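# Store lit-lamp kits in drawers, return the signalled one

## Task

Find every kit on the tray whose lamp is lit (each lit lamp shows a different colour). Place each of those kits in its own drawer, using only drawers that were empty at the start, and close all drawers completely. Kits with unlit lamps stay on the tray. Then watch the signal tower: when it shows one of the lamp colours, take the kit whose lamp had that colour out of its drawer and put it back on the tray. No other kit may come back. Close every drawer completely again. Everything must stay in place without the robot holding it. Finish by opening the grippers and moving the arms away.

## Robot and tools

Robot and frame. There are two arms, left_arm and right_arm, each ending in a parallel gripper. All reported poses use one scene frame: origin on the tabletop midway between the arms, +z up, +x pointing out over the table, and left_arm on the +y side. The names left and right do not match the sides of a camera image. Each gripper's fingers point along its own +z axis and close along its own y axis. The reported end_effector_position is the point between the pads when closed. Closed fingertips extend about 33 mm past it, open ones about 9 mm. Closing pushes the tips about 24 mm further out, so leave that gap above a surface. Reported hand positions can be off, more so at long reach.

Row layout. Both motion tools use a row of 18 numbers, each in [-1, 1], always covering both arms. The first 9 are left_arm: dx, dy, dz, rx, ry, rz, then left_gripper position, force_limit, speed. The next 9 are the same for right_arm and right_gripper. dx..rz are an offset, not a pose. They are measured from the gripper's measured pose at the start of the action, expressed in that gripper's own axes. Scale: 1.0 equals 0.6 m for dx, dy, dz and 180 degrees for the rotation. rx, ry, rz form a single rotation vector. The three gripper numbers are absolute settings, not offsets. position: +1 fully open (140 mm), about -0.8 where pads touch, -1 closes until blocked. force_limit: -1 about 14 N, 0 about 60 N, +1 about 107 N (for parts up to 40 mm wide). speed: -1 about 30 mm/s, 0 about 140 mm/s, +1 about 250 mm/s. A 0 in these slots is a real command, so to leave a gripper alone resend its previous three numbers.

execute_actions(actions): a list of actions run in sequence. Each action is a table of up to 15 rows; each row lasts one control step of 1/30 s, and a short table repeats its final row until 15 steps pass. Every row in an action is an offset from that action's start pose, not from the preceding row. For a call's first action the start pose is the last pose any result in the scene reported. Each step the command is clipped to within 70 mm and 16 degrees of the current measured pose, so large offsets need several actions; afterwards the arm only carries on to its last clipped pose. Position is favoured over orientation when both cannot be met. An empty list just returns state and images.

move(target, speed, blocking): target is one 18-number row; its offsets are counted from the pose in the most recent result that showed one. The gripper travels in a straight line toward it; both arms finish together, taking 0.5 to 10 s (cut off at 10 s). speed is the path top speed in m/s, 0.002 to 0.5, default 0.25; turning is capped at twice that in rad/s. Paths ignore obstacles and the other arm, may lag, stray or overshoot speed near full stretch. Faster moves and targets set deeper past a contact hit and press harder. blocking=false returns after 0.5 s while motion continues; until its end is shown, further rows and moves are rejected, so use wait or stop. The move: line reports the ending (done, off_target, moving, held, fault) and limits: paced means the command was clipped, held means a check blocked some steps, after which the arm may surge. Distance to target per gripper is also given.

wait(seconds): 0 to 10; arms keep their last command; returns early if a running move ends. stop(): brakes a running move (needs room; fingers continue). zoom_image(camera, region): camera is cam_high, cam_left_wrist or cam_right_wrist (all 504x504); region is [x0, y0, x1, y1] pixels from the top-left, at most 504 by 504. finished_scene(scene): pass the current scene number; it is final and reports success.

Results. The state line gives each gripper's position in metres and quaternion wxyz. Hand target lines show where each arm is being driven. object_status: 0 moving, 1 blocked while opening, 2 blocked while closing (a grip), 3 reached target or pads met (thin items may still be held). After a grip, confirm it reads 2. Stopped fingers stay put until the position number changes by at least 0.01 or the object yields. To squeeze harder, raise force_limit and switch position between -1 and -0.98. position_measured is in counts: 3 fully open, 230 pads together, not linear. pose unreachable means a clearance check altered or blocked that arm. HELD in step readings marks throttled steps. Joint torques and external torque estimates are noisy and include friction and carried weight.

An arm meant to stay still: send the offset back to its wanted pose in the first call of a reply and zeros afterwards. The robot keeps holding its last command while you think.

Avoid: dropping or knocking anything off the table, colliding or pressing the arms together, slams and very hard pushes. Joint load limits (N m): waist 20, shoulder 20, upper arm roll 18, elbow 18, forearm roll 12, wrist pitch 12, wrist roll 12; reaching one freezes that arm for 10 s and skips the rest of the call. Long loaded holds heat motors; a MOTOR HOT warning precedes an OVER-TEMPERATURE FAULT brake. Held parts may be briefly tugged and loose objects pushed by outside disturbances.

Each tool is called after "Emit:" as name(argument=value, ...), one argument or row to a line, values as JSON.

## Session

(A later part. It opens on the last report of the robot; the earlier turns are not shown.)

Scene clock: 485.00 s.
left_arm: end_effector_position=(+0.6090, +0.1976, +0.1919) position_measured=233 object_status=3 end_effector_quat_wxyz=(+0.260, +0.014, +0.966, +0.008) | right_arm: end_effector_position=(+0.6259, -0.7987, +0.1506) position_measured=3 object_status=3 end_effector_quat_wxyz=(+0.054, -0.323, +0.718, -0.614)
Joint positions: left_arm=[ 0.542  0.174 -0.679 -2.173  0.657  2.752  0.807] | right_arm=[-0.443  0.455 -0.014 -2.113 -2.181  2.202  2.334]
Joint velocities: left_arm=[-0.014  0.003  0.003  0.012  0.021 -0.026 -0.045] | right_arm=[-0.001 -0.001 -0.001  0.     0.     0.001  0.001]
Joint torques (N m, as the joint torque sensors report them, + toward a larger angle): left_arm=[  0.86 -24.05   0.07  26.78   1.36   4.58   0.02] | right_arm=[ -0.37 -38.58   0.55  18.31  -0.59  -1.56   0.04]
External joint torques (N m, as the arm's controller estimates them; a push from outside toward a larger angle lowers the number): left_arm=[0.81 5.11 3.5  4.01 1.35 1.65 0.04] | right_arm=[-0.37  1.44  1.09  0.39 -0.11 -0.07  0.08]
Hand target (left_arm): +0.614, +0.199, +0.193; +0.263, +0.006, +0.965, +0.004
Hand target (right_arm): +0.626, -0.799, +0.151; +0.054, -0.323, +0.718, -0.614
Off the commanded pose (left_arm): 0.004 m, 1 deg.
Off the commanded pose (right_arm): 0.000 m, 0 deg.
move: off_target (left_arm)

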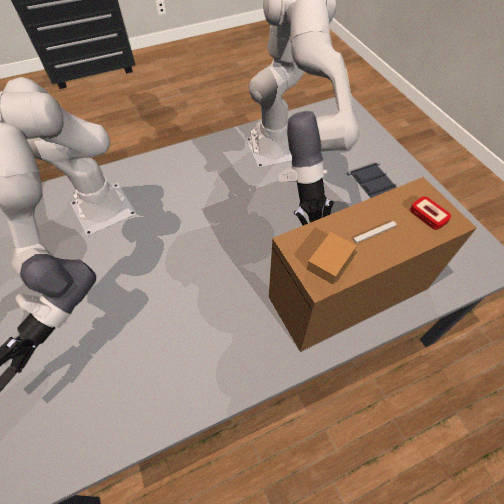

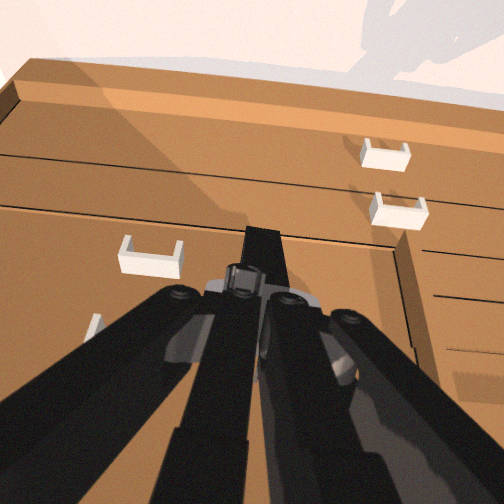

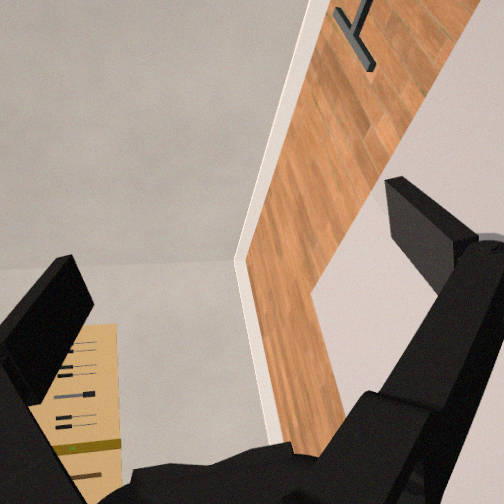

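Emit:
move(
  target=[0.012,0,-0.03,0,0,0,-0.9,0,0,0,0,0,0,0,0,1,0,0],
  speed=0.06,
)

Emit:
move(
  target=[-0.038,0,0.022,0,0,0,-0.9,0,0,0,0,0,0,0,0,1,0,0],
  speed=0.04,
)

Emit:
move(
  target=[0.1,0.1,-0.1,0,0,0,-0.9,0,0,0,0,0,0,0,0,1,0,0],
  speed=0.15,
)

Scene clock: 487.87 s.
left_arm: end_effector_position=(+0.5940, +0.1971, +0.2038) position_measured=233 object_status=3 end_effector_quat_wxyz=(+0.260, +0.008, +0.966, +0.008) | right_arm: end_effector_position=(+0.6259, -0.7987, +0.1506) position_measured=3 object_status=3 end_effector_quat_wxyz=(+0.054, -0.323, +0.718, -0.614)
Joint positions: left_arm=[ 0.568  0.101 -0.712 -2.222  0.571  2.754  0.846] | right_arm=[-0.443  0.455 -0.014 -2.113 -2.181  2.202  2.334]
Joint velocities: left_arm=[ 0.011 -0.001 -0.005 -0.006 -0.029  0.002  0.053] | right_arm=[-0.     0.    -0.001  0.     0.    -0.     0.001]
Joint torques (N m, as the joint torque sensors report them, + toward a larger angle): left_arm=[  1.15 -26.47  -3.99  21.43  -1.11   3.45   0.28] | right_arm=[ -0.25 -38.44   0.39  18.54  -0.6   -1.58   0.05]
External joint torques (N m, as the arm's controller estimates them; a push from outside toward a larger angle lowers the number): left_arm=[ 1.22  0.07 -1.85 -1.71 -1.17  0.43  0.3 ] | right_arm=[-0.26  1.54  0.92  0.66 -0.12 -0.09  0.09]
Hand target (left_arm): +0.594, +0.197, +0.204; +0.259, +0.014, +0.966, +0.008
Hand target (right_arm): +0.626, -0.799, +0.151; +0.054, -0.323, +0.718, -0.614
Off the commanded pose (left_arm): 0.001 m, 1 deg.
Off the commanded pose (right_arm): 0.000 m, 0 deg.
move: done

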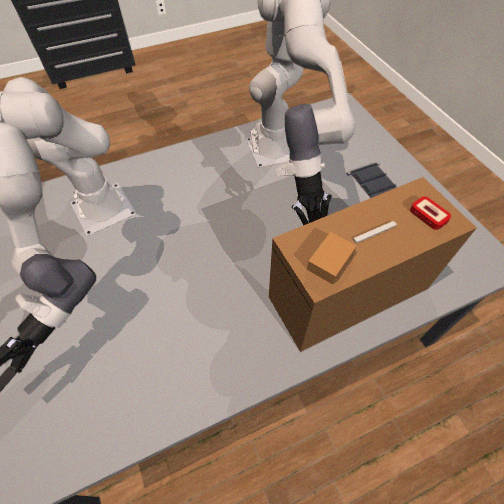

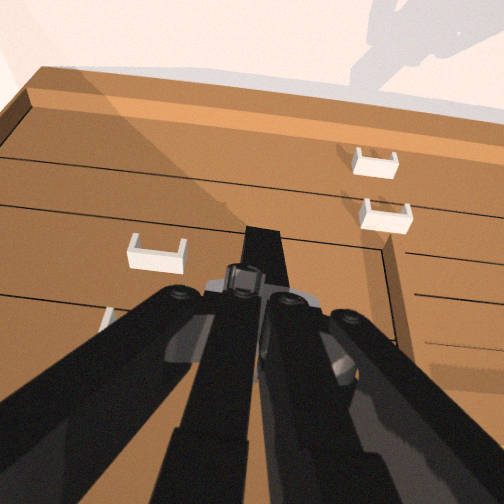

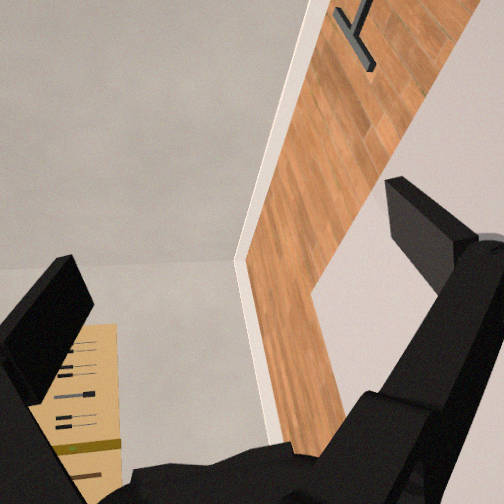

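Scene clock: 488.77 s.
left_arm: end_effector_position=(+0.6112, +0.1954, +0.2011) position_measured=233 object_status=3 end_effector_quat_wxyz=(+0.252, +0.011, +0.967, +0.015) | right_arm: end_effector_position=(+0.6259, -0.7987, +0.1506) position_measured=3 object_status=3 end_effector_quat_wxyz=(+0.054, -0.323, +0.718, -0.614)
Joint positions: left_arm=[ 0.548  0.173 -0.702 -2.14   0.629  2.695  0.826] | right_arm=[-0.443  0.455 -0.014 -2.113 -2.181  2.202  2.334]
Joint velocities: left_arm=[-0.009  0.007  0.002  0.012  0.013 -0.023 -0.017] | right_arm=[ 0.     0.001  0.002 -0.     0.     0.    -0.   ]
Joint torques (N m, as the joint torque sensors report them, + toward a larger angle): left_arm=[  3.17 -20.61   0.58  29.67   1.92   6.11   0.06] | right_arm=[ -0.55 -38.47   0.69  18.53  -0.6   -1.6    0.06]
External joint torques (N m, as the arm's controller estimates them; a push from outside toward a larger angle lowers the number): left_arm=[3.05 8.5  4.08 6.52 1.8  3.17 0.07] | right_arm=[-0.83  1.44  0.97  0.71 -0.12 -0.15  0.1 ]
Hand target (left_arm): +0.620, +0.198, +0.204; +0.260, +0.007, +0.966, +0.008
Hand target (right_arm): +0.626, -0.799, +0.151; +0.054, -0.323, +0.718, -0.614
Off the commanded pose (left_arm): 0.010 m, 1 deg.
Off the commanded pose (right_arm): 0.000 m, 0 deg.
move: off_target (left_arm)

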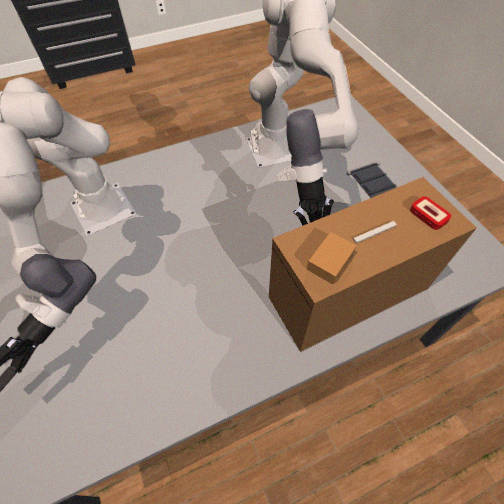

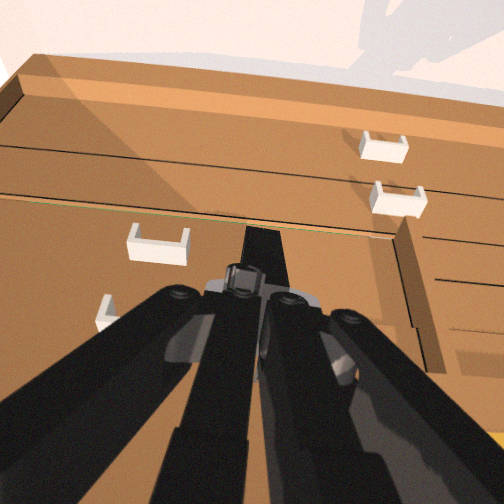

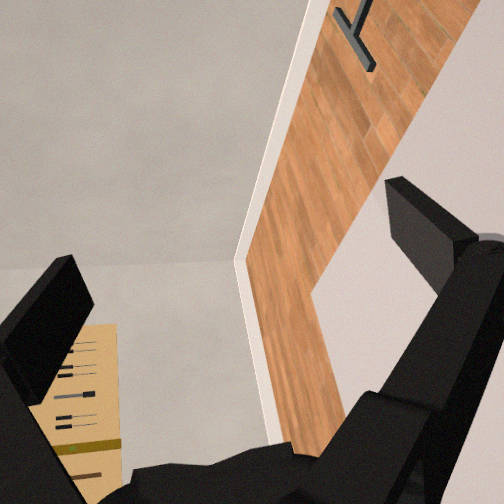

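Scene clock: 490.50 s.
left_arm: end_effector_position=(+0.5300, +0.2549, +0.2259) position_measured=233 object_status=3 end_effector_quat_wxyz=(+0.250, +0.009, +0.968, +0.016) | right_arm: end_effector_position=(+0.6259, -0.7987, +0.1506) position_measured=3 object_status=3 end_effector_quat_wxyz=(+0.054, -0.323, +0.718, -0.614)
Joint positions: left_arm=[ 0.406 -0.195 -0.494 -2.467  0.136  2.779  1.237] | right_arm=[-0.443  0.455 -0.014 -2.113 -2.181  2.202  2.334]
Joint velocities: left_arm=[-0.015  0.001  0.016  0.    -0.     0.     0.036] | right_arm=[-0.001 -0.001  0.001 -0.     0.001 -0.    -0.002]
Joint torques (N m, as the joint torque sensors report them, + toward a larger angle): left_arm=[ -1.37 -19.35   3.22  21.2   -0.72   3.58   0.31] | right_arm=[ -0.34 -38.57   0.63  18.11  -0.59  -1.58   0.04]
External joint torques (N m, as the arm's controller estimates them; a push from outside toward a larger angle lowers the number): left_arm=[-1.38  1.93  0.72 -1.79 -1.02  0.37  0.33] | right_arm=[-0.49  1.41  1.03  0.25 -0.11 -0.11  0.08]
Hand target (left_arm): +0.529, +0.254, +0.224; +0.249, +0.014, +0.968, +0.016
Hand target (right_arm): +0.626, -0.799, +0.151; +0.054, -0.323, +0.718, -0.614
Off the commanded pose (left_arm): 0.001 m, 0 deg.
Off the commanded pose (right_arm): 0.000 m, 0 deg.
move: done

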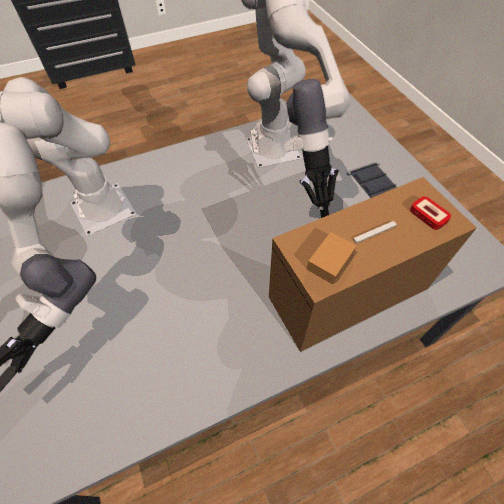

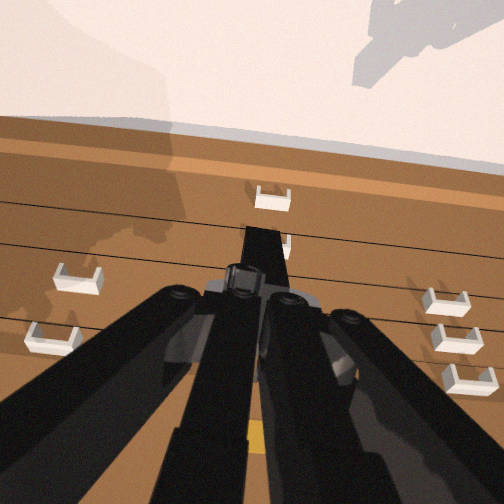

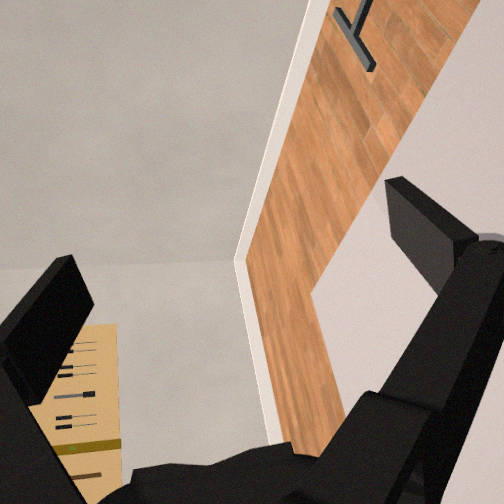

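Shut. Look at the tower.

Emit:
move(
  target=[0.08,0.5,0,0,0.05,0,-0.3,0,0,0,0,0,0,0,0,1,0,0],
)

Scene clock: 493.30 s.
left_arm: end_effector_position=(+0.4890, +0.5593, +0.2115) position_measured=167 object_status=3 end_effector_quat_wxyz=(+0.171, +0.003, +0.985, +0.019) | right_arm: end_effector_position=(+0.6259, -0.7987, +0.1506) position_measured=3 object_status=3 end_effector_quat_wxyz=(+0.054, -0.323, +0.718, -0.614)
Joint positions: left_arm=[ 0.27  -0.144  0.229 -2.382 -0.103  2.574  2.022] | right_arm=[-0.443  0.455 -0.014 -2.113 -2.181  2.202  2.334]
Joint velocities: left_arm=[ 0.     0.001  0.     0.001 -0.004 -0.003  0.035] | right_arm=[ 0.001 -0.001 -0.    -0.    -0.001  0.     0.001]
Joint torques (N m, as the joint torque sensors report them, + toward a larger angle): left_arm=[ -1.77 -22.94  -0.63  23.56  -0.49   2.69   0.33] | right_arm=[ -0.42 -38.6    0.77  18.34  -0.6   -1.57   0.04]
External joint torques (N m, as the arm's controller estimates them; a push from outside toward a larger angle lowers the number): left_arm=[-1.75  2.06  0.48  0.38 -1.23 -0.35  0.34] | right_arm=[-0.55  1.39  1.18  0.5  -0.12 -0.1   0.08]
Hand target (left_arm): +0.489, +0.558, +0.211; +0.170, +0.008, +0.985, +0.018
Hand target (right_arm): +0.626, -0.799, +0.151; +0.054, -0.323, +0.718, -0.614
Off the commanded pose (left_arm): 0.004 m, 1 deg.
Off the commanded pose (right_arm): 0.000 m, 0 deg.
move: off_target (left_arm)

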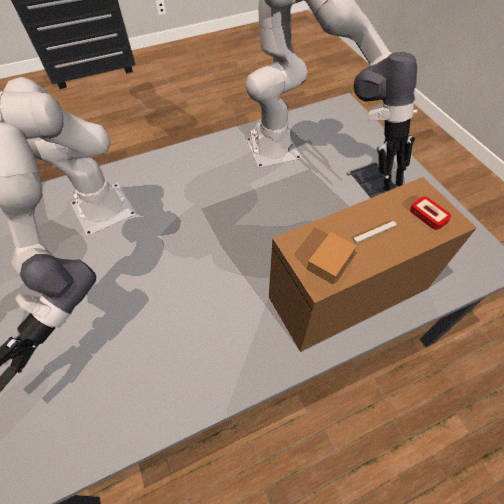

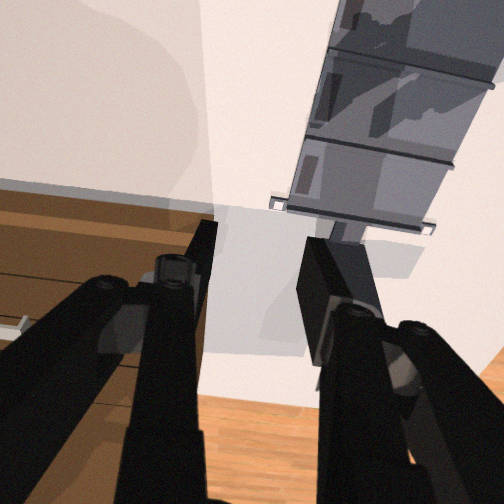

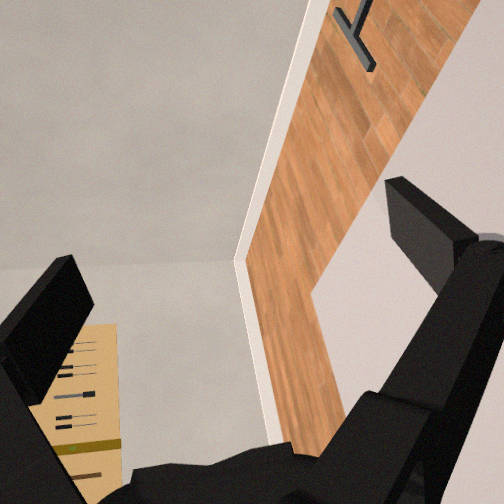

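Emit:
move(
  target=[-0.04,0.14,-0.08,0,0,0,0.3,0,0,0,0,0,0,0,0,1,0,0],
)

Emit:
wait(
  seconds=5,
)

Scene clock: 495.17 s.
left_arm: end_effector_position=(+0.4934, +0.6433, +0.2674) position_measured=91 object_status=3 end_effector_quat_wxyz=(+0.171, -0.004, +0.985, +0.020) | right_arm: end_effector_position=(+0.6259, -0.7987, +0.1506) position_measured=3 object_status=3 end_effector_quat_wxyz=(+0.054, -0.323, +0.718, -0.614)
Joint positions: left_arm=[ 0.301 -0.093  0.339 -2.166 -0.143  2.394  2.162] | right_arm=[-0.443  0.455 -0.014 -2.113 -2.181  2.202  2.334]
Joint velocities: left_arm=[-0.001  0.001 -0.002  0.002 -0.003 -0.01   0.032] | right_arm=[-0.    -0.001 -0.001 -0.001  0.001 -0.     0.002]
Joint torques (N m, as the joint torque sensors report them, + toward a larger angle): left_arm=[ -0.63 -24.9   -1.22  25.02  -0.38   2.46   0.24] | right_arm=[ -0.32 -38.81   0.48  18.56  -0.59  -1.59   0.08]
External joint torques (N m, as the arm's controller estimates them; a push from outside toward a larger angle lowers the number): left_arm=[-0.39  1.88  0.08  0.63 -1.14 -0.54  0.24] | right_arm=[-0.21  1.22  1.12  0.71 -0.12 -0.1   0.12]
Hand target (left_arm): +0.494, +0.642, +0.267; +0.170, +0.002, +0.985, +0.019
Hand target (right_arm): +0.626, -0.799, +0.151; +0.054, -0.323, +0.718, -0.614
Off the commanded pose (left_arm): 0.003 m, 1 deg.
Off the commanded pose (right_arm): 0.000 m, 0 deg.
move: done

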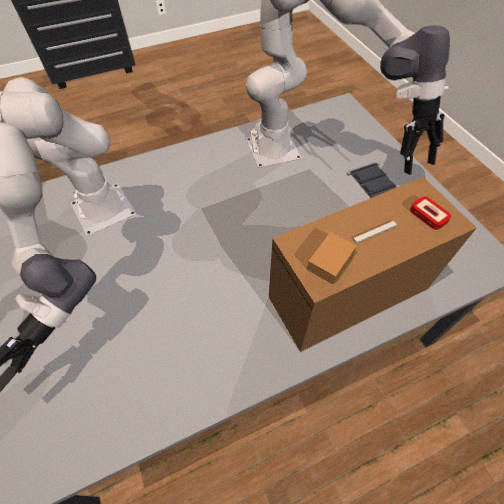

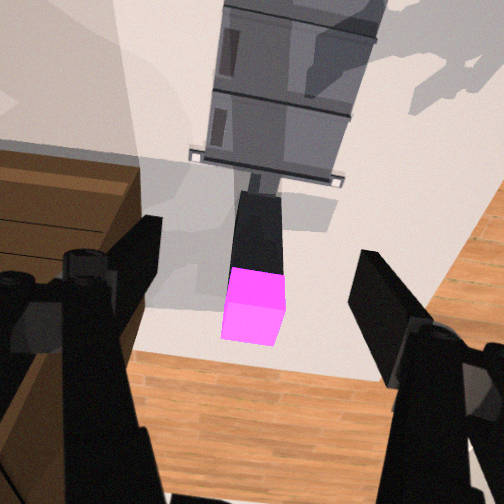

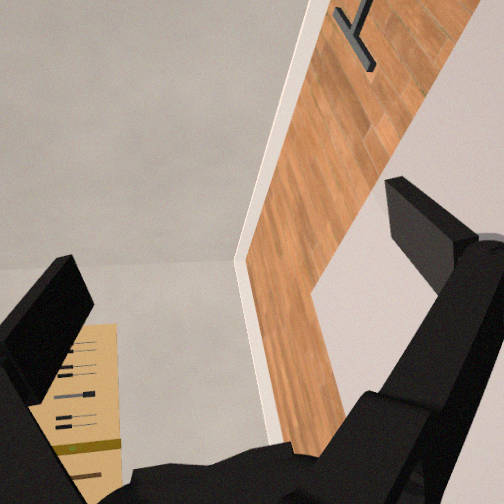

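Scene clock: 500.17 s.
left_arm: end_effector_position=(+0.4931, +0.6430, +0.2672) position_measured=91 object_status=3 end_effector_quat_wxyz=(+0.170, +0.001, +0.985, +0.021) | right_arm: end_effector_position=(+0.6259, -0.7987, +0.1506) position_measured=3 object_status=3 end_effector_quat_wxyz=(+0.054, -0.323, +0.718, -0.614)
Joint positions: left_arm=[ 0.301 -0.093  0.339 -2.165 -0.144  2.392  2.172] | right_arm=[-0.443  0.455 -0.014 -2.113 -2.181  2.202  2.334]
Joint velocities: left_arm=[ 0.001 -0.    -0.001 -0.     0.    -0.    -0.001] | right_arm=[ 0.    -0.001  0.    -0.001  0.001 -0.     0.   ]
Joint torques (N m, as the joint torque sensors report them, + toward a larger angle): left_arm=[ -0.95 -24.89  -1.22  25.37  -0.38   2.47   0.36] | right_arm=[ -0.4  -38.51   0.49  18.45  -0.57  -1.59   0.06]
External joint torques (N m, as the arm's controller estimates them; a push from outside toward a larger angle lowers the number): left_arm=[-0.9   1.91 -0.12  1.04 -1.14 -0.53  0.36] | right_arm=[-0.47  1.43  0.95  0.65 -0.09 -0.12  0.09]
Hand target (left_arm): +0.494, +0.642, +0.267; +0.170, +0.002, +0.985, +0.019
Hand target (right_arm): +0.626, -0.799, +0.151; +0.054, -0.323, +0.718, -0.614
Off the commanded pose (left_arm): 0.003 m, 0 deg.
Off the commanded pose (right_arm): 0.000 m, 0 deg.
wait: 5.00 s; at rest by 0.17 s

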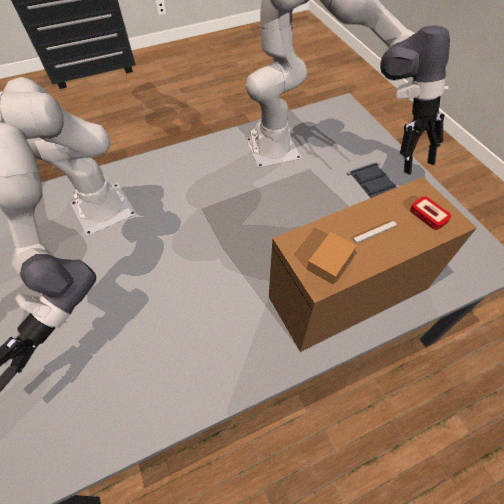

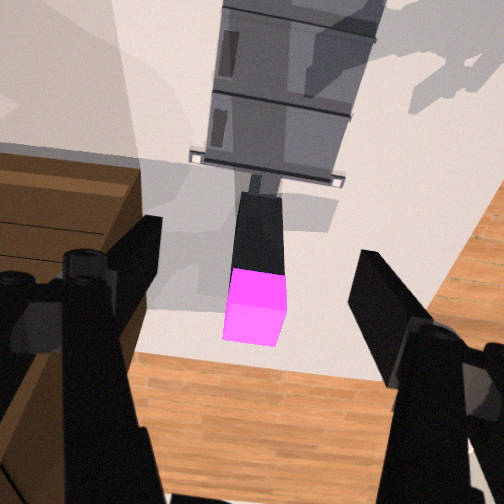

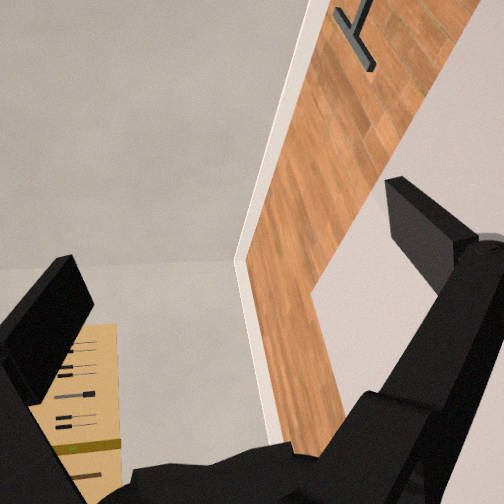

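Emit:
move(
  target=[0.018,-0.638,0.227,0.012,-0.14,-0.005,-0.3,0,0,0,0,0,0,0,0,1,0,0],
  speed=0.2,
)

Scene clock: 505.50 s.
left_arm: end_effector_position=(+0.5341, +0.2540, +0.1206) position_measured=167 object_status=3 end_effector_quat_wxyz=(+0.382, +0.008, +0.924, -0.009) | right_arm: end_effector_position=(+0.6259, -0.7987, +0.1506) position_measured=3 object_status=3 end_effector_quat_wxyz=(+0.054, -0.323, +0.718, -0.614)
Joint positions: left_arm=[-0.101  0.182 -0.158 -2.665 -0.557  3.67   1.811] | right_arm=[-0.443  0.455 -0.014 -2.113 -2.181  2.202  2.334]
Joint velocities: left_arm=[-0.    -0.001 -0.     0.001 -0.001  0.014 -0.022] | right_arm=[-0.001  0.    -0.001 -0.001 -0.002 -0.     0.002]
Joint torques (N m, as the joint torque sensors report them, + toward a larger angle): left_arm=[  1.07 -25.91  -0.95  15.42  -0.21   3.73  -0.07] | right_arm=[ -0.61 -38.74   0.51  18.5   -0.61  -1.57   0.05]
External joint torques (N m, as the arm's controller estimates them; a push from outside toward a larger angle lowers the number): left_arm=[ 1.09  2.48 -0.69  1.   -1.02  0.34 -0.05] | right_arm=[-0.42  1.13  1.21  0.71 -0.13 -0.08  0.09]
Hand target (left_arm): +0.536, +0.255, +0.122; +0.384, +0.002, +0.923, -0.011
Hand target (right_arm): +0.626, -0.799, +0.151; +0.054, -0.323, +0.718, -0.614
Off the commanded pose (left_arm): 0.013 m, 1 deg.
Off the commanded pose (right_arm): 0.000 m, 0 deg.
move: off_target (left_arm)

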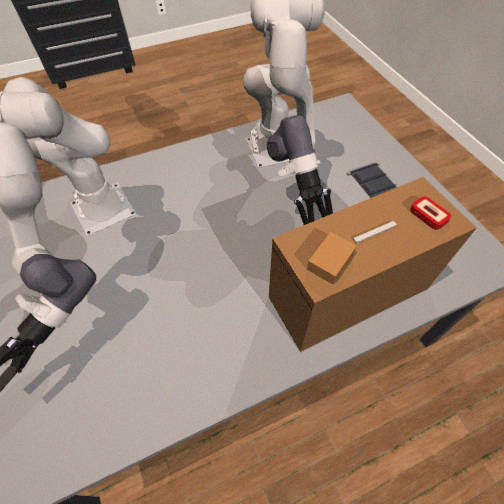

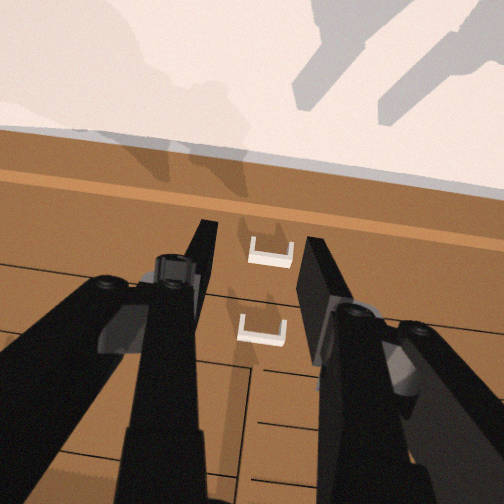

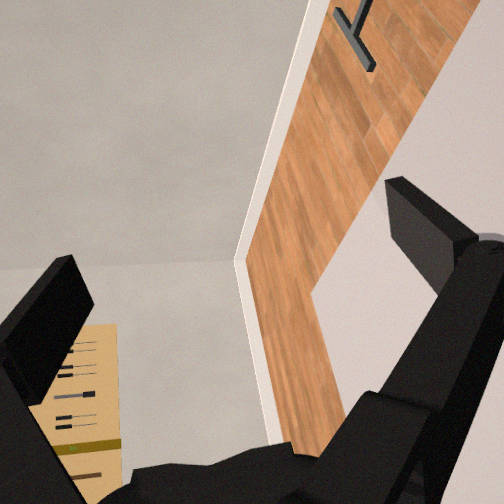

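Emit:
move(
  target=[-0.034,0.021,0.116,0,0,0,-0.3,0,0,0,0,0,0,0,0,1,0,0],
  speed=0.07,
)

Emit:
move(
  target=[0,0,0,0,0,0,-1,0.3,-0.5,0,0,0,0,0,0,1,0,0],
)

Scene clock: 512.13 s.
left_arm: end_effector_position=(+0.5970, +0.2662, +0.0862) position_measured=167 object_status=3 end_effector_quat_wxyz=(+0.383, +0.006, +0.924, -0.010) | right_arm: end_effector_position=(+0.6259, -0.7987, +0.1506) position_measured=3 object_status=3 end_effector_quat_wxyz=(+0.054, -0.323, +0.718, -0.614)
Joint positions: left_arm=[-0.02   0.386 -0.146 -2.469 -0.447  3.672  1.799] | right_arm=[-0.443  0.455 -0.014 -2.113 -2.181  2.202  2.334]
Joint velocities: left_arm=[ 0.003  0.002 -0.     0.003  0.005 -0.    -0.   ] | right_arm=[ 0.    -0.002  0.001  0.    -0.001  0.     0.   ]
Joint torques (N m, as the joint torque sensors report them, + toward a larger angle): left_arm=[  2.4  -32.33  -1.07  15.51   1.79   3.     0.1 ] | right_arm=[ -0.61 -38.62   0.72  18.53  -0.61  -1.6    0.05]
External joint torques (N m, as the arm's controller estimates them; a push from outside toward a larger angle lowers the number): left_arm=[ 2.44  2.16 -0.36  1.2   1.02 -0.36  0.12] | right_arm=[-0.56  1.52  1.31  0.59 -0.12 -0.11  0.09]
Hand target (left_arm): +0.598, +0.266, +0.086; +0.382, +0.008, +0.924, -0.010
Hand target (right_arm): +0.626, -0.799, +0.151; +0.054, -0.323, +0.718, -0.614
Off the commanded pose (left_arm): 0.002 m, 0 deg.
Off the commanded pose (right_arm): 0.000 m, 0 deg.
move: done

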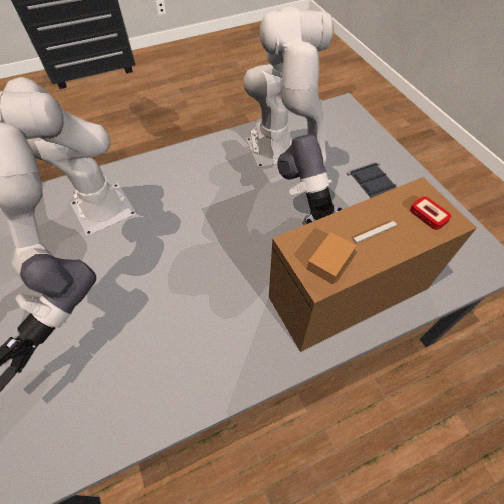

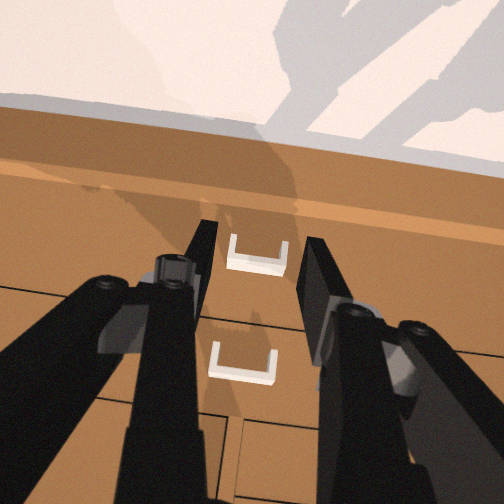

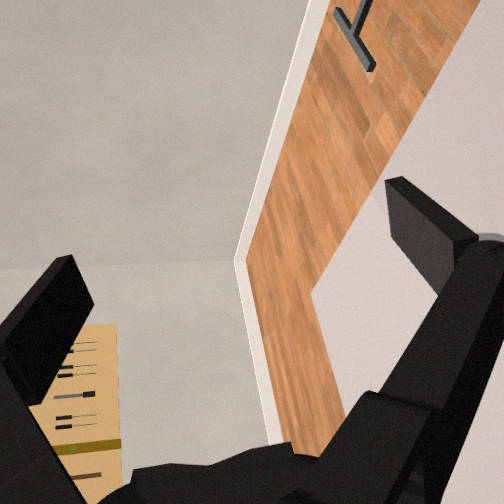

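Scene clock: 512.67 s.
left_arm: end_effector_position=(+0.5969, +0.2660, +0.0864) position_measured=197 object_status=2 end_effector_quat_wxyz=(+0.383, +0.006, +0.924, -0.010) | right_arm: end_effector_position=(+0.6259, -0.7987, +0.1506) position_measured=3 object_status=3 end_effector_quat_wxyz=(+0.054, -0.323, +0.718, -0.614)
Joint positions: left_arm=[-0.02   0.386 -0.147 -2.469 -0.447  3.672  1.799] | right_arm=[-0.443  0.455 -0.014 -2.113 -2.181  2.202  2.334]
Joint velocities: left_arm=[ 0.001  0.    -0.001 -0.001 -0.001 -0.    -0.001] | right_arm=[-0.    -0.001 -0.001 -0.     0.    -0.    -0.001]
Joint torques (N m, as the joint torque sensors report them, + toward a larger angle): left_arm=[  0.28 -32.8   -0.69  14.01   0.69   3.28   0.11] | right_arm=[ -0.51 -38.36   0.63  18.32  -0.56  -1.62   0.07]
External joint torques (N m, as the arm's controller estimates them; a push from outside toward a larger angle lowers the number): left_arm=[ 0.33  1.75  0.03 -0.36 -0.08 -0.09  0.13] | right_arm=[-0.5   1.62  1.18  0.45 -0.08 -0.14  0.11]
Hand target (left_arm): +0.597, +0.266, +0.086; +0.383, +0.006, +0.924, -0.010
Hand target (right_arm): +0.626, -0.799, +0.151; +0.054, -0.323, +0.718, -0.614
Off the commanded pose (left_arm): 0.000 m, 0 deg.
Off the commanded pose (right_arm): 0.000 m, 0 deg.
move: done

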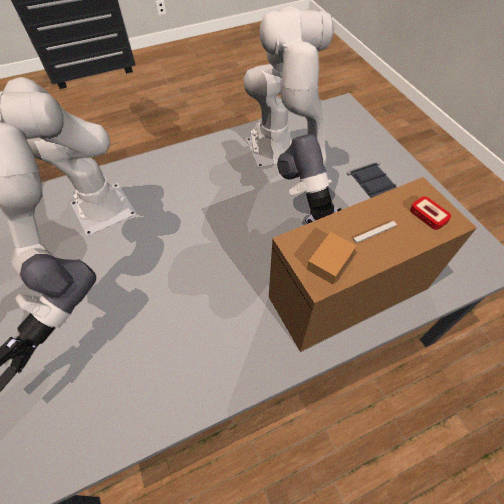

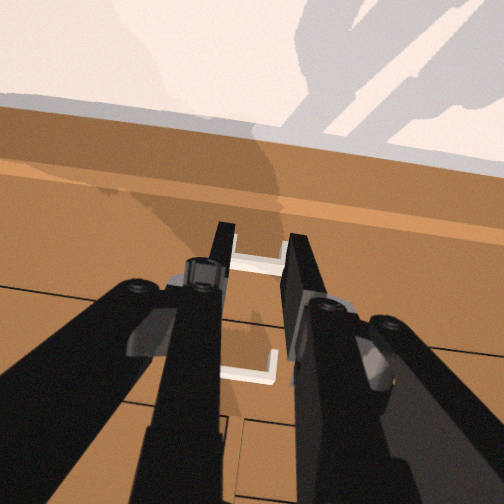

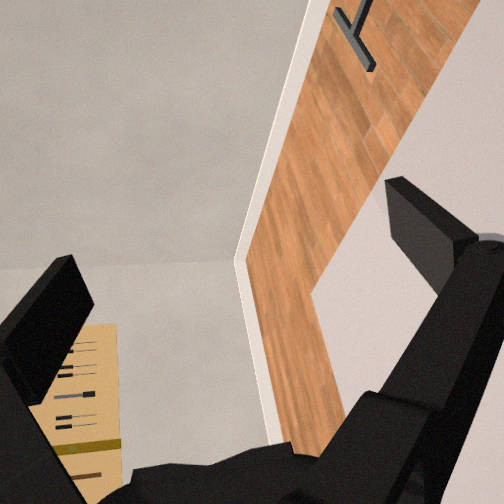

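Emit:
move(
  target=[0.138,-0.006,-0.138,0,0,0,-1,0.3,-0.5,0,0,0,0,0,0,1,0,0],
  speed=0.08,
)

Emit:
move(
  target=[0,0,0,0,0,0,-0.3,0,0,0,0,0,0,0,0,1,0,0],
)

Emit:
move(
  target=[-0.1,0,-0.11,0,0,0,-0.3,0,0,0,0,0,0,0,0,1,0,0],
  speed=0.15,
)

Emit:
move(
  target=[-0.07,0.07,0.11,0,0.25,0,0.15,0,0,0,0,0,0,0,0,1,0,0],
)

Scene clock: 517.27 s.
left_arm: end_effector_position=(+0.4821, +0.2618, +0.0863) position_measured=197 object_status=2 end_effector_quat_wxyz=(+0.383, +0.011, +0.924, -0.010) | right_arm: end_effector_position=(+0.6259, -0.7987, +0.1506) position_measured=3 object_status=3 end_effector_quat_wxyz=(+0.054, -0.323, +0.718, -0.614)
Joint positions: left_arm=[-0.014  0.23  -0.245 -2.816 -0.444  3.854  1.691] | right_arm=[-0.443  0.455 -0.014 -2.113 -2.181  2.202  2.334]
Joint velocities: left_arm=[ 0.     0.001 -0.002 -0.005  0.001  0.007 -0.024] | right_arm=[-0.001 -0.001 -0.001  0.001  0.001 -0.001 -0.002]
Joint torques (N m, as the joint torque sensors report them, + toward a larger angle): left_arm=[  0.3  -25.74  -2.63   8.16  -0.81   3.74  -0.04] | right_arm=[ -0.58 -38.42   0.52  18.45  -0.57  -1.59   0.05]
External joint torques (N m, as the arm's controller estimates them; a push from outside toward a larger angle lowers the number): left_arm=[ 0.33  0.19 -1.89 -2.62 -1.2   0.31 -0.02] | right_arm=[-0.45  1.56  1.18  0.58 -0.1  -0.1   0.09]
Hand target (left_arm): +0.480, +0.263, +0.085; +0.382, +0.006, +0.924, -0.011
Hand target (right_arm): +0.626, -0.799, +0.151; +0.054, -0.323, +0.718, -0.614
Off the commanded pose (left_arm): 0.004 m, 1 deg.
Off the commanded pose (right_arm): 0.000 m, 0 deg.
move: off_target (left_arm)

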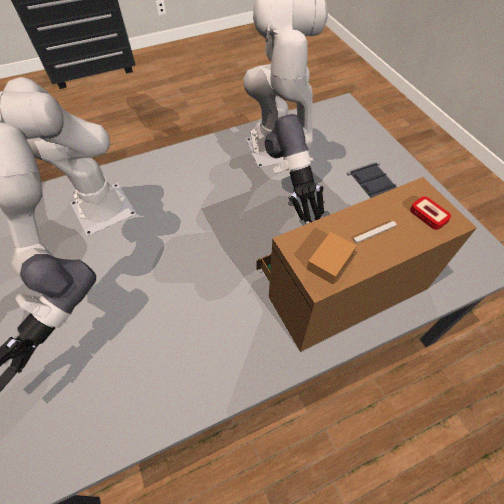

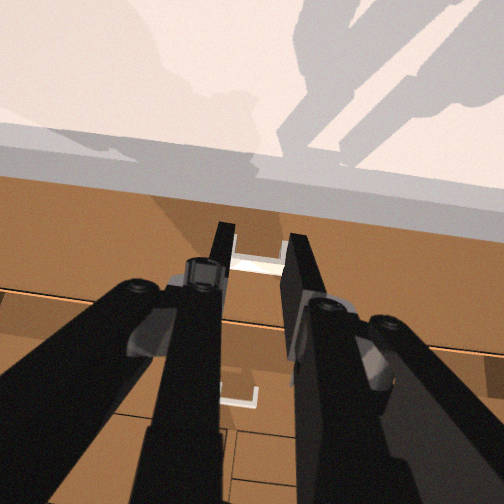

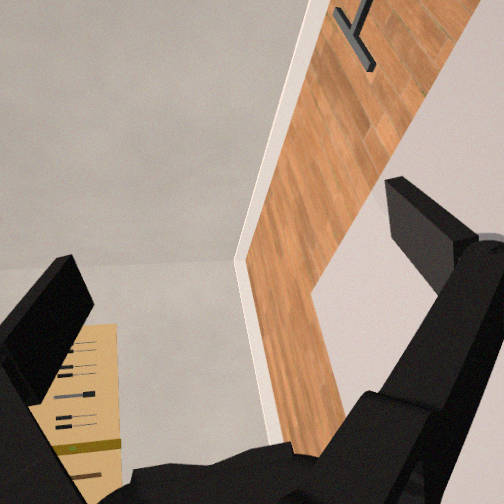

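Scene clock: 517.77 s.
left_arm: end_effector_position=(+0.4820, +0.2616, +0.0862) position_measured=167 object_status=3 end_effector_quat_wxyz=(+0.383, +0.011, +0.924, -0.010) | right_arm: end_effector_position=(+0.6259, -0.7987, +0.1506) position_measured=3 object_status=3 end_effector_quat_wxyz=(+0.054, -0.323, +0.718, -0.614)
Joint positions: left_arm=[-0.014  0.23  -0.245 -2.816 -0.444  3.854  1.691] | right_arm=[-0.443  0.455 -0.014 -2.113 -2.181  2.202  2.334]
Joint velocities: left_arm=[ 0.    -0.     0.001 -0.002  0.001  0.001 -0.001] | right_arm=[ 0.    -0.001  0.     0.001 -0.001  0.    -0.001]
Joint torques (N m, as the joint torque sensors report them, + toward a larger angle): left_arm=[  0.49 -25.21  -0.35  10.2    0.29   3.5    0.15] | right_arm=[ -0.53 -38.41   0.53  18.54  -0.6   -1.59   0.07]
External joint torques (N m, as the arm's controller estimates them; a push from outside toward a larger angle lowers the number): left_arm=[ 0.44  0.69  0.33 -0.53 -0.09  0.08  0.17] | right_arm=[-0.51  1.61  1.08  0.64 -0.12 -0.1   0.11]
Hand target (left_arm): +0.482, +0.262, +0.086; +0.383, +0.011, +0.924, -0.010
Hand target (right_arm): +0.626, -0.799, +0.151; +0.054, -0.323, +0.718, -0.614
Off the commanded pose (left_arm): 0.000 m, 0 deg.
Off the commanded pose (right_arm): 0.000 m, 0 deg.
move: done

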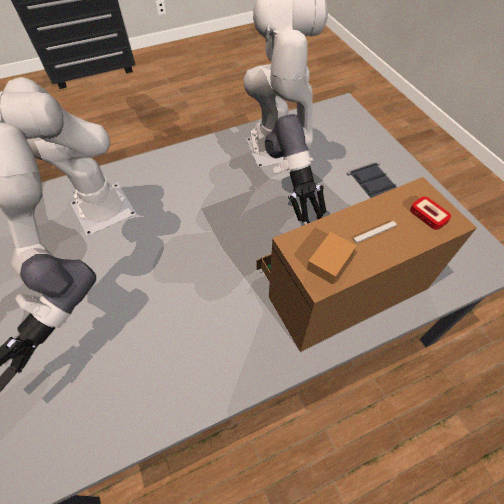

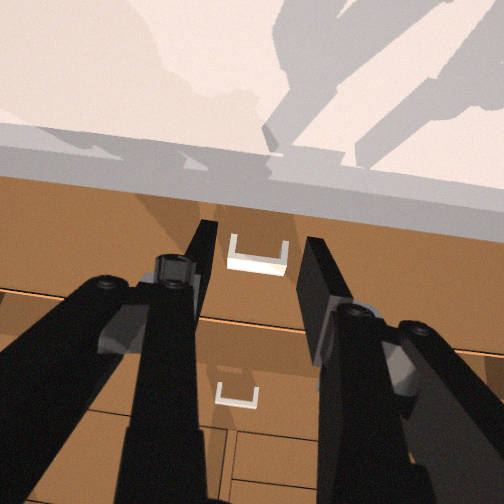

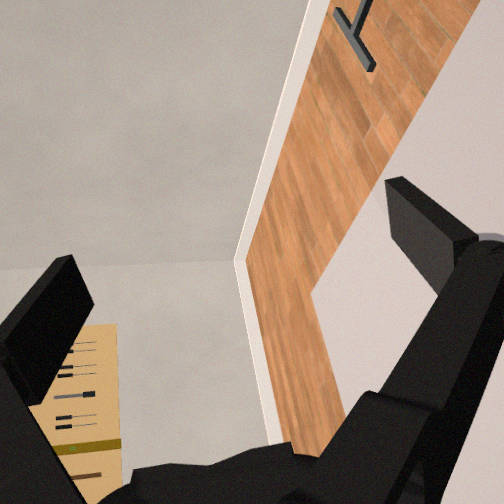

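Scene clock: 519.20 s.
left_arm: end_effector_position=(+0.4773, +0.2609, +0.1768) position_measured=167 object_status=3 end_effector_quat_wxyz=(+0.385, +0.006, +0.923, -0.012) | right_arm: end_effector_position=(+0.6259, -0.7987, +0.1506) position_measured=3 object_status=3 end_effector_quat_wxyz=(+0.054, -0.323, +0.718, -0.614)
Joint positions: left_arm=[ 0.04  -0.135 -0.377 -2.839 -0.731  3.543  1.89 ] | right_arm=[-0.443  0.455 -0.014 -2.113 -2.181  2.202  2.334]
Joint velocities: left_arm=[ 0.049  0.    -0.067  0.013 -0.063 -0.018  0.077] | right_arm=[ 0.002 -0.    -0.001  0.     0.001 -0.     0.001]
Joint torques (N m, as the joint torque sensors report them, + toward a larger angle): left_arm=[  2.19 -19.34  -0.96  17.58  -0.11   2.95   0.17] | right_arm=[ -0.46 -38.28   0.49  18.51  -0.59  -1.57   0.06]
External joint torques (N m, as the arm's controller estimates them; a push from outside toward a larger angle lowers the number): left_arm=[ 2.26 -0.3  -1.64  1.36 -1.19 -0.37  0.19] | right_arm=[-0.45  1.64  1.04  0.67 -0.11 -0.09  0.1 ]
Hand target (left_arm): +0.478, +0.262, +0.177; +0.384, +0.014, +0.923, -0.008
Hand target (right_arm): +0.626, -0.799, +0.151; +0.054, -0.323, +0.718, -0.614
Off the commanded pose (left_arm): 0.002 m, 1 deg.
Off the commanded pose (right_arm): 0.000 m, 0 deg.
move: done

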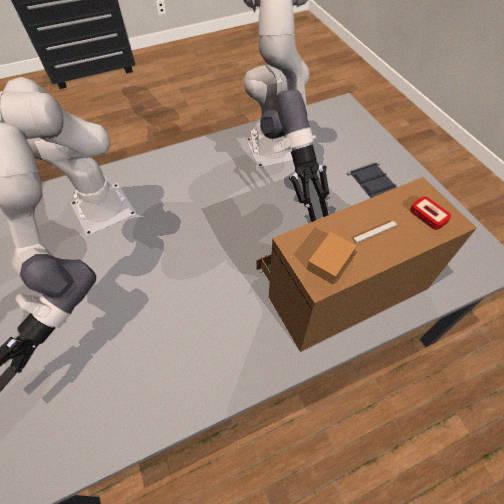

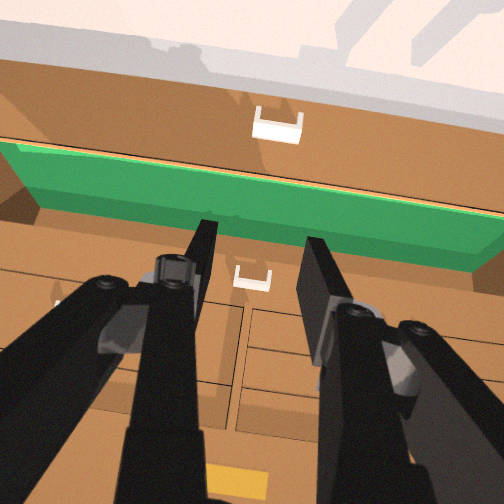

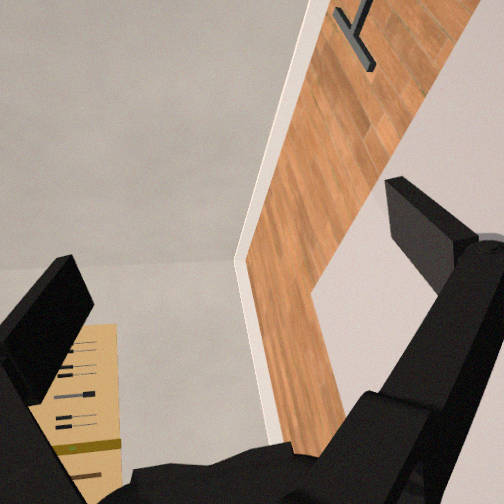

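Scene clock: 521.73 s.
left_arm: end_effector_position=(+0.5537, +0.3123, +0.1629) position_measured=110 object_status=3 end_effector_quat_wxyz=(+0.007, +0.008, +1.000, -0.004) | right_arm: end_effector_position=(+0.6259, -0.7987, +0.1506) position_measured=3 object_status=3 end_effector_quat_wxyz=(+0.054, -0.323, +0.718, -0.614)
Joint positions: left_arm=[ 0.627  0.281 -0.624 -1.916  0.187  2.152  1.372] | right_arm=[-0.443  0.455 -0.014 -2.113 -2.181  2.202  2.334]
Joint velocities: left_arm=[-0.005  0.001  0.006  0.001 -0.    -0.011 -0.027] | right_arm=[-0.001 -0.001 -0.001 -0.001  0.002  0.    -0.   ]
Joint torques (N m, as the joint torque sensors report them, + toward a larger angle): left_arm=[ -0.77 -32.06  -4.31  24.64   1.51   2.04  -0.09] | right_arm=[ -0.55 -38.71   0.63  18.29  -0.59  -1.56   0.07]
External joint torques (N m, as the arm's controller estimates them; a push from outside toward a larger angle lowers the number): left_arm=[-0.85  2.64  0.65  1.5   0.83 -0.41 -0.09] | right_arm=[-0.5   1.25  1.22  0.46 -0.12 -0.08  0.11]
Hand target (left_arm): +0.553, +0.313, +0.163; +0.005, +0.003, +1.000, -0.002
Hand target (right_arm): +0.626, -0.799, +0.151; +0.054, -0.323, +0.718, -0.614
Off the commanded pose (left_arm): 0.012 m, 1 deg.
Off the commanded pose (right_arm): 0.000 m, 0 deg.
move: off_target (left_arm)

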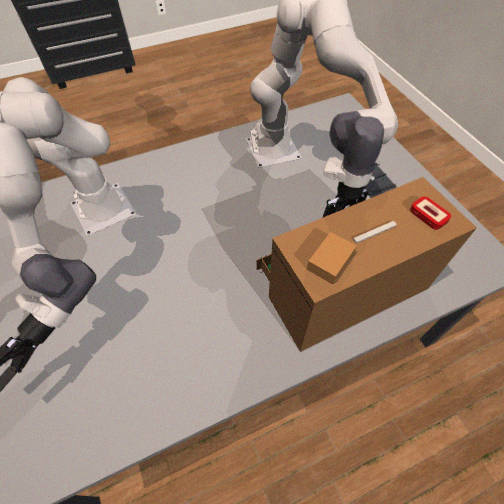

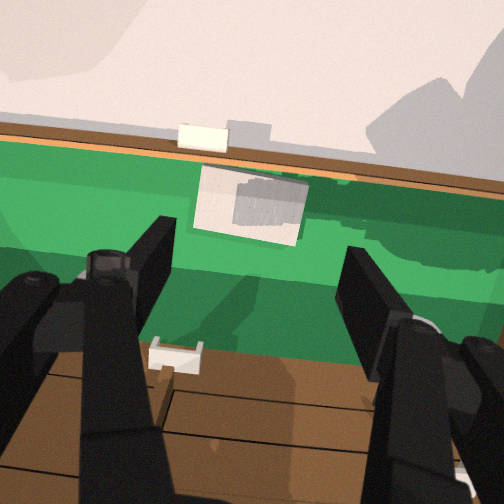

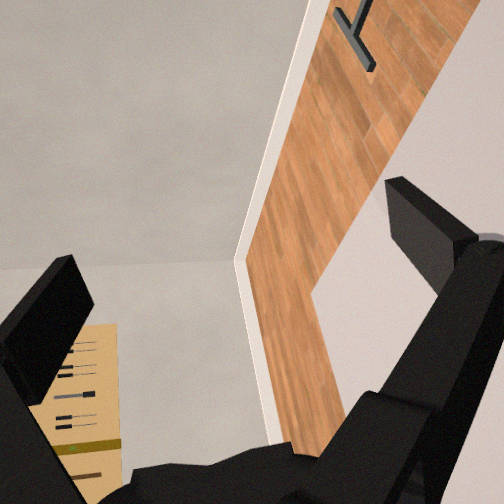

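Emit:
move(
  target=[0.009,-0.011,0.075,0,0.004,0,0.15,0,0,0,0,0,0,0,0,1,0,0],
  speed=0.07,
)

Scene clock: 524.43 s.
left_arm: end_effector_position=(+0.5486, +0.3047, +0.1190) position_measured=110 object_status=3 end_effector_quat_wxyz=(-0.001, +0.010, +1.000, -0.005) | right_arm: end_effector_position=(+0.6259, -0.7987, +0.1506) position_measured=3 object_status=3 end_effector_quat_wxyz=(+0.054, -0.323, +0.718, -0.614)
Joint positions: left_arm=[ 0.603  0.342 -0.608 -1.956  0.23   2.227  1.337] | right_arm=[-0.443  0.455 -0.014 -2.113 -2.181  2.202  2.334]
Joint velocities: left_arm=[-0.001  0.     0.002 -0.     0.003  0.01  -0.011] | right_arm=[-0.001 -0.001  0.001 -0.    -0.     0.     0.   ]
Joint torques (N m, as the joint torque sensors report them, + toward a larger angle): left_arm=[ -0.68 -34.43  -4.69  21.01   1.56   2.75  -0.1 ] | right_arm=[ -0.31 -38.47   0.61  18.54  -0.59  -1.6    0.06]
External joint torques (N m, as the arm's controller estimates them; a push from outside toward a larger angle lowers the number): left_arm=[-0.75  1.56  1.2  -1.28  0.92  0.33 -0.1 ] | right_arm=[-0.35  1.56  1.11  0.68 -0.11 -0.12  0.1 ]
Hand target (left_arm): +0.549, +0.305, +0.118; +0.000, +0.008, +1.000, -0.004
Hand target (right_arm): +0.626, -0.799, +0.151; +0.054, -0.323, +0.718, -0.614
Off the commanded pose (left_arm): 0.001 m, 0 deg.
Off the commanded pose (right_arm): 0.000 m, 0 deg.
move: done

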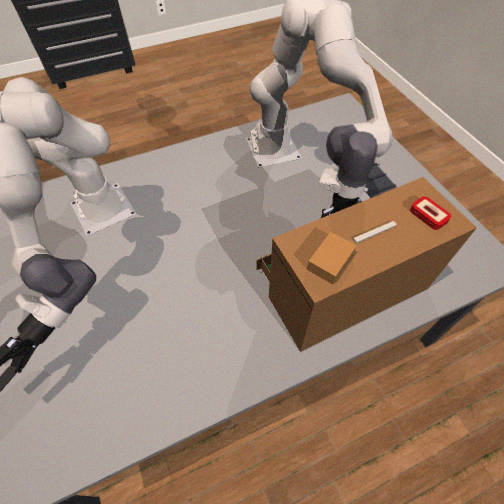

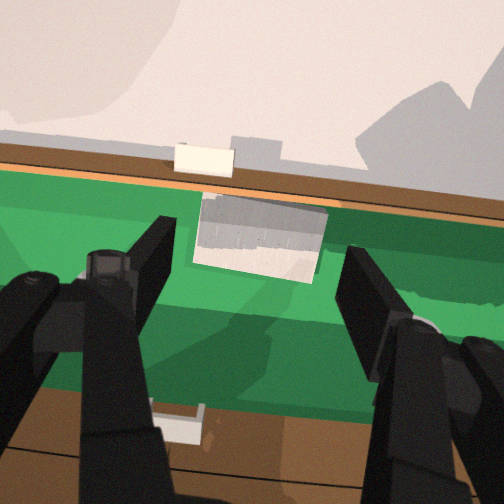

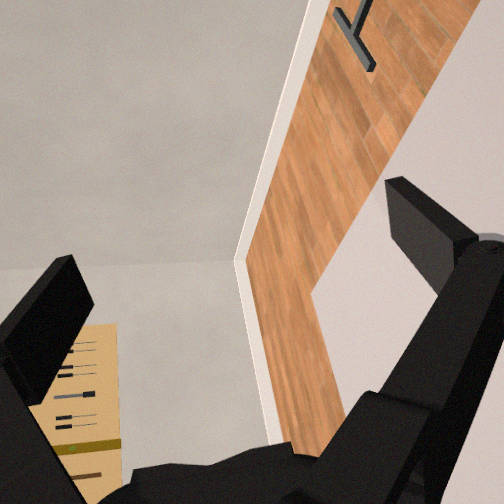

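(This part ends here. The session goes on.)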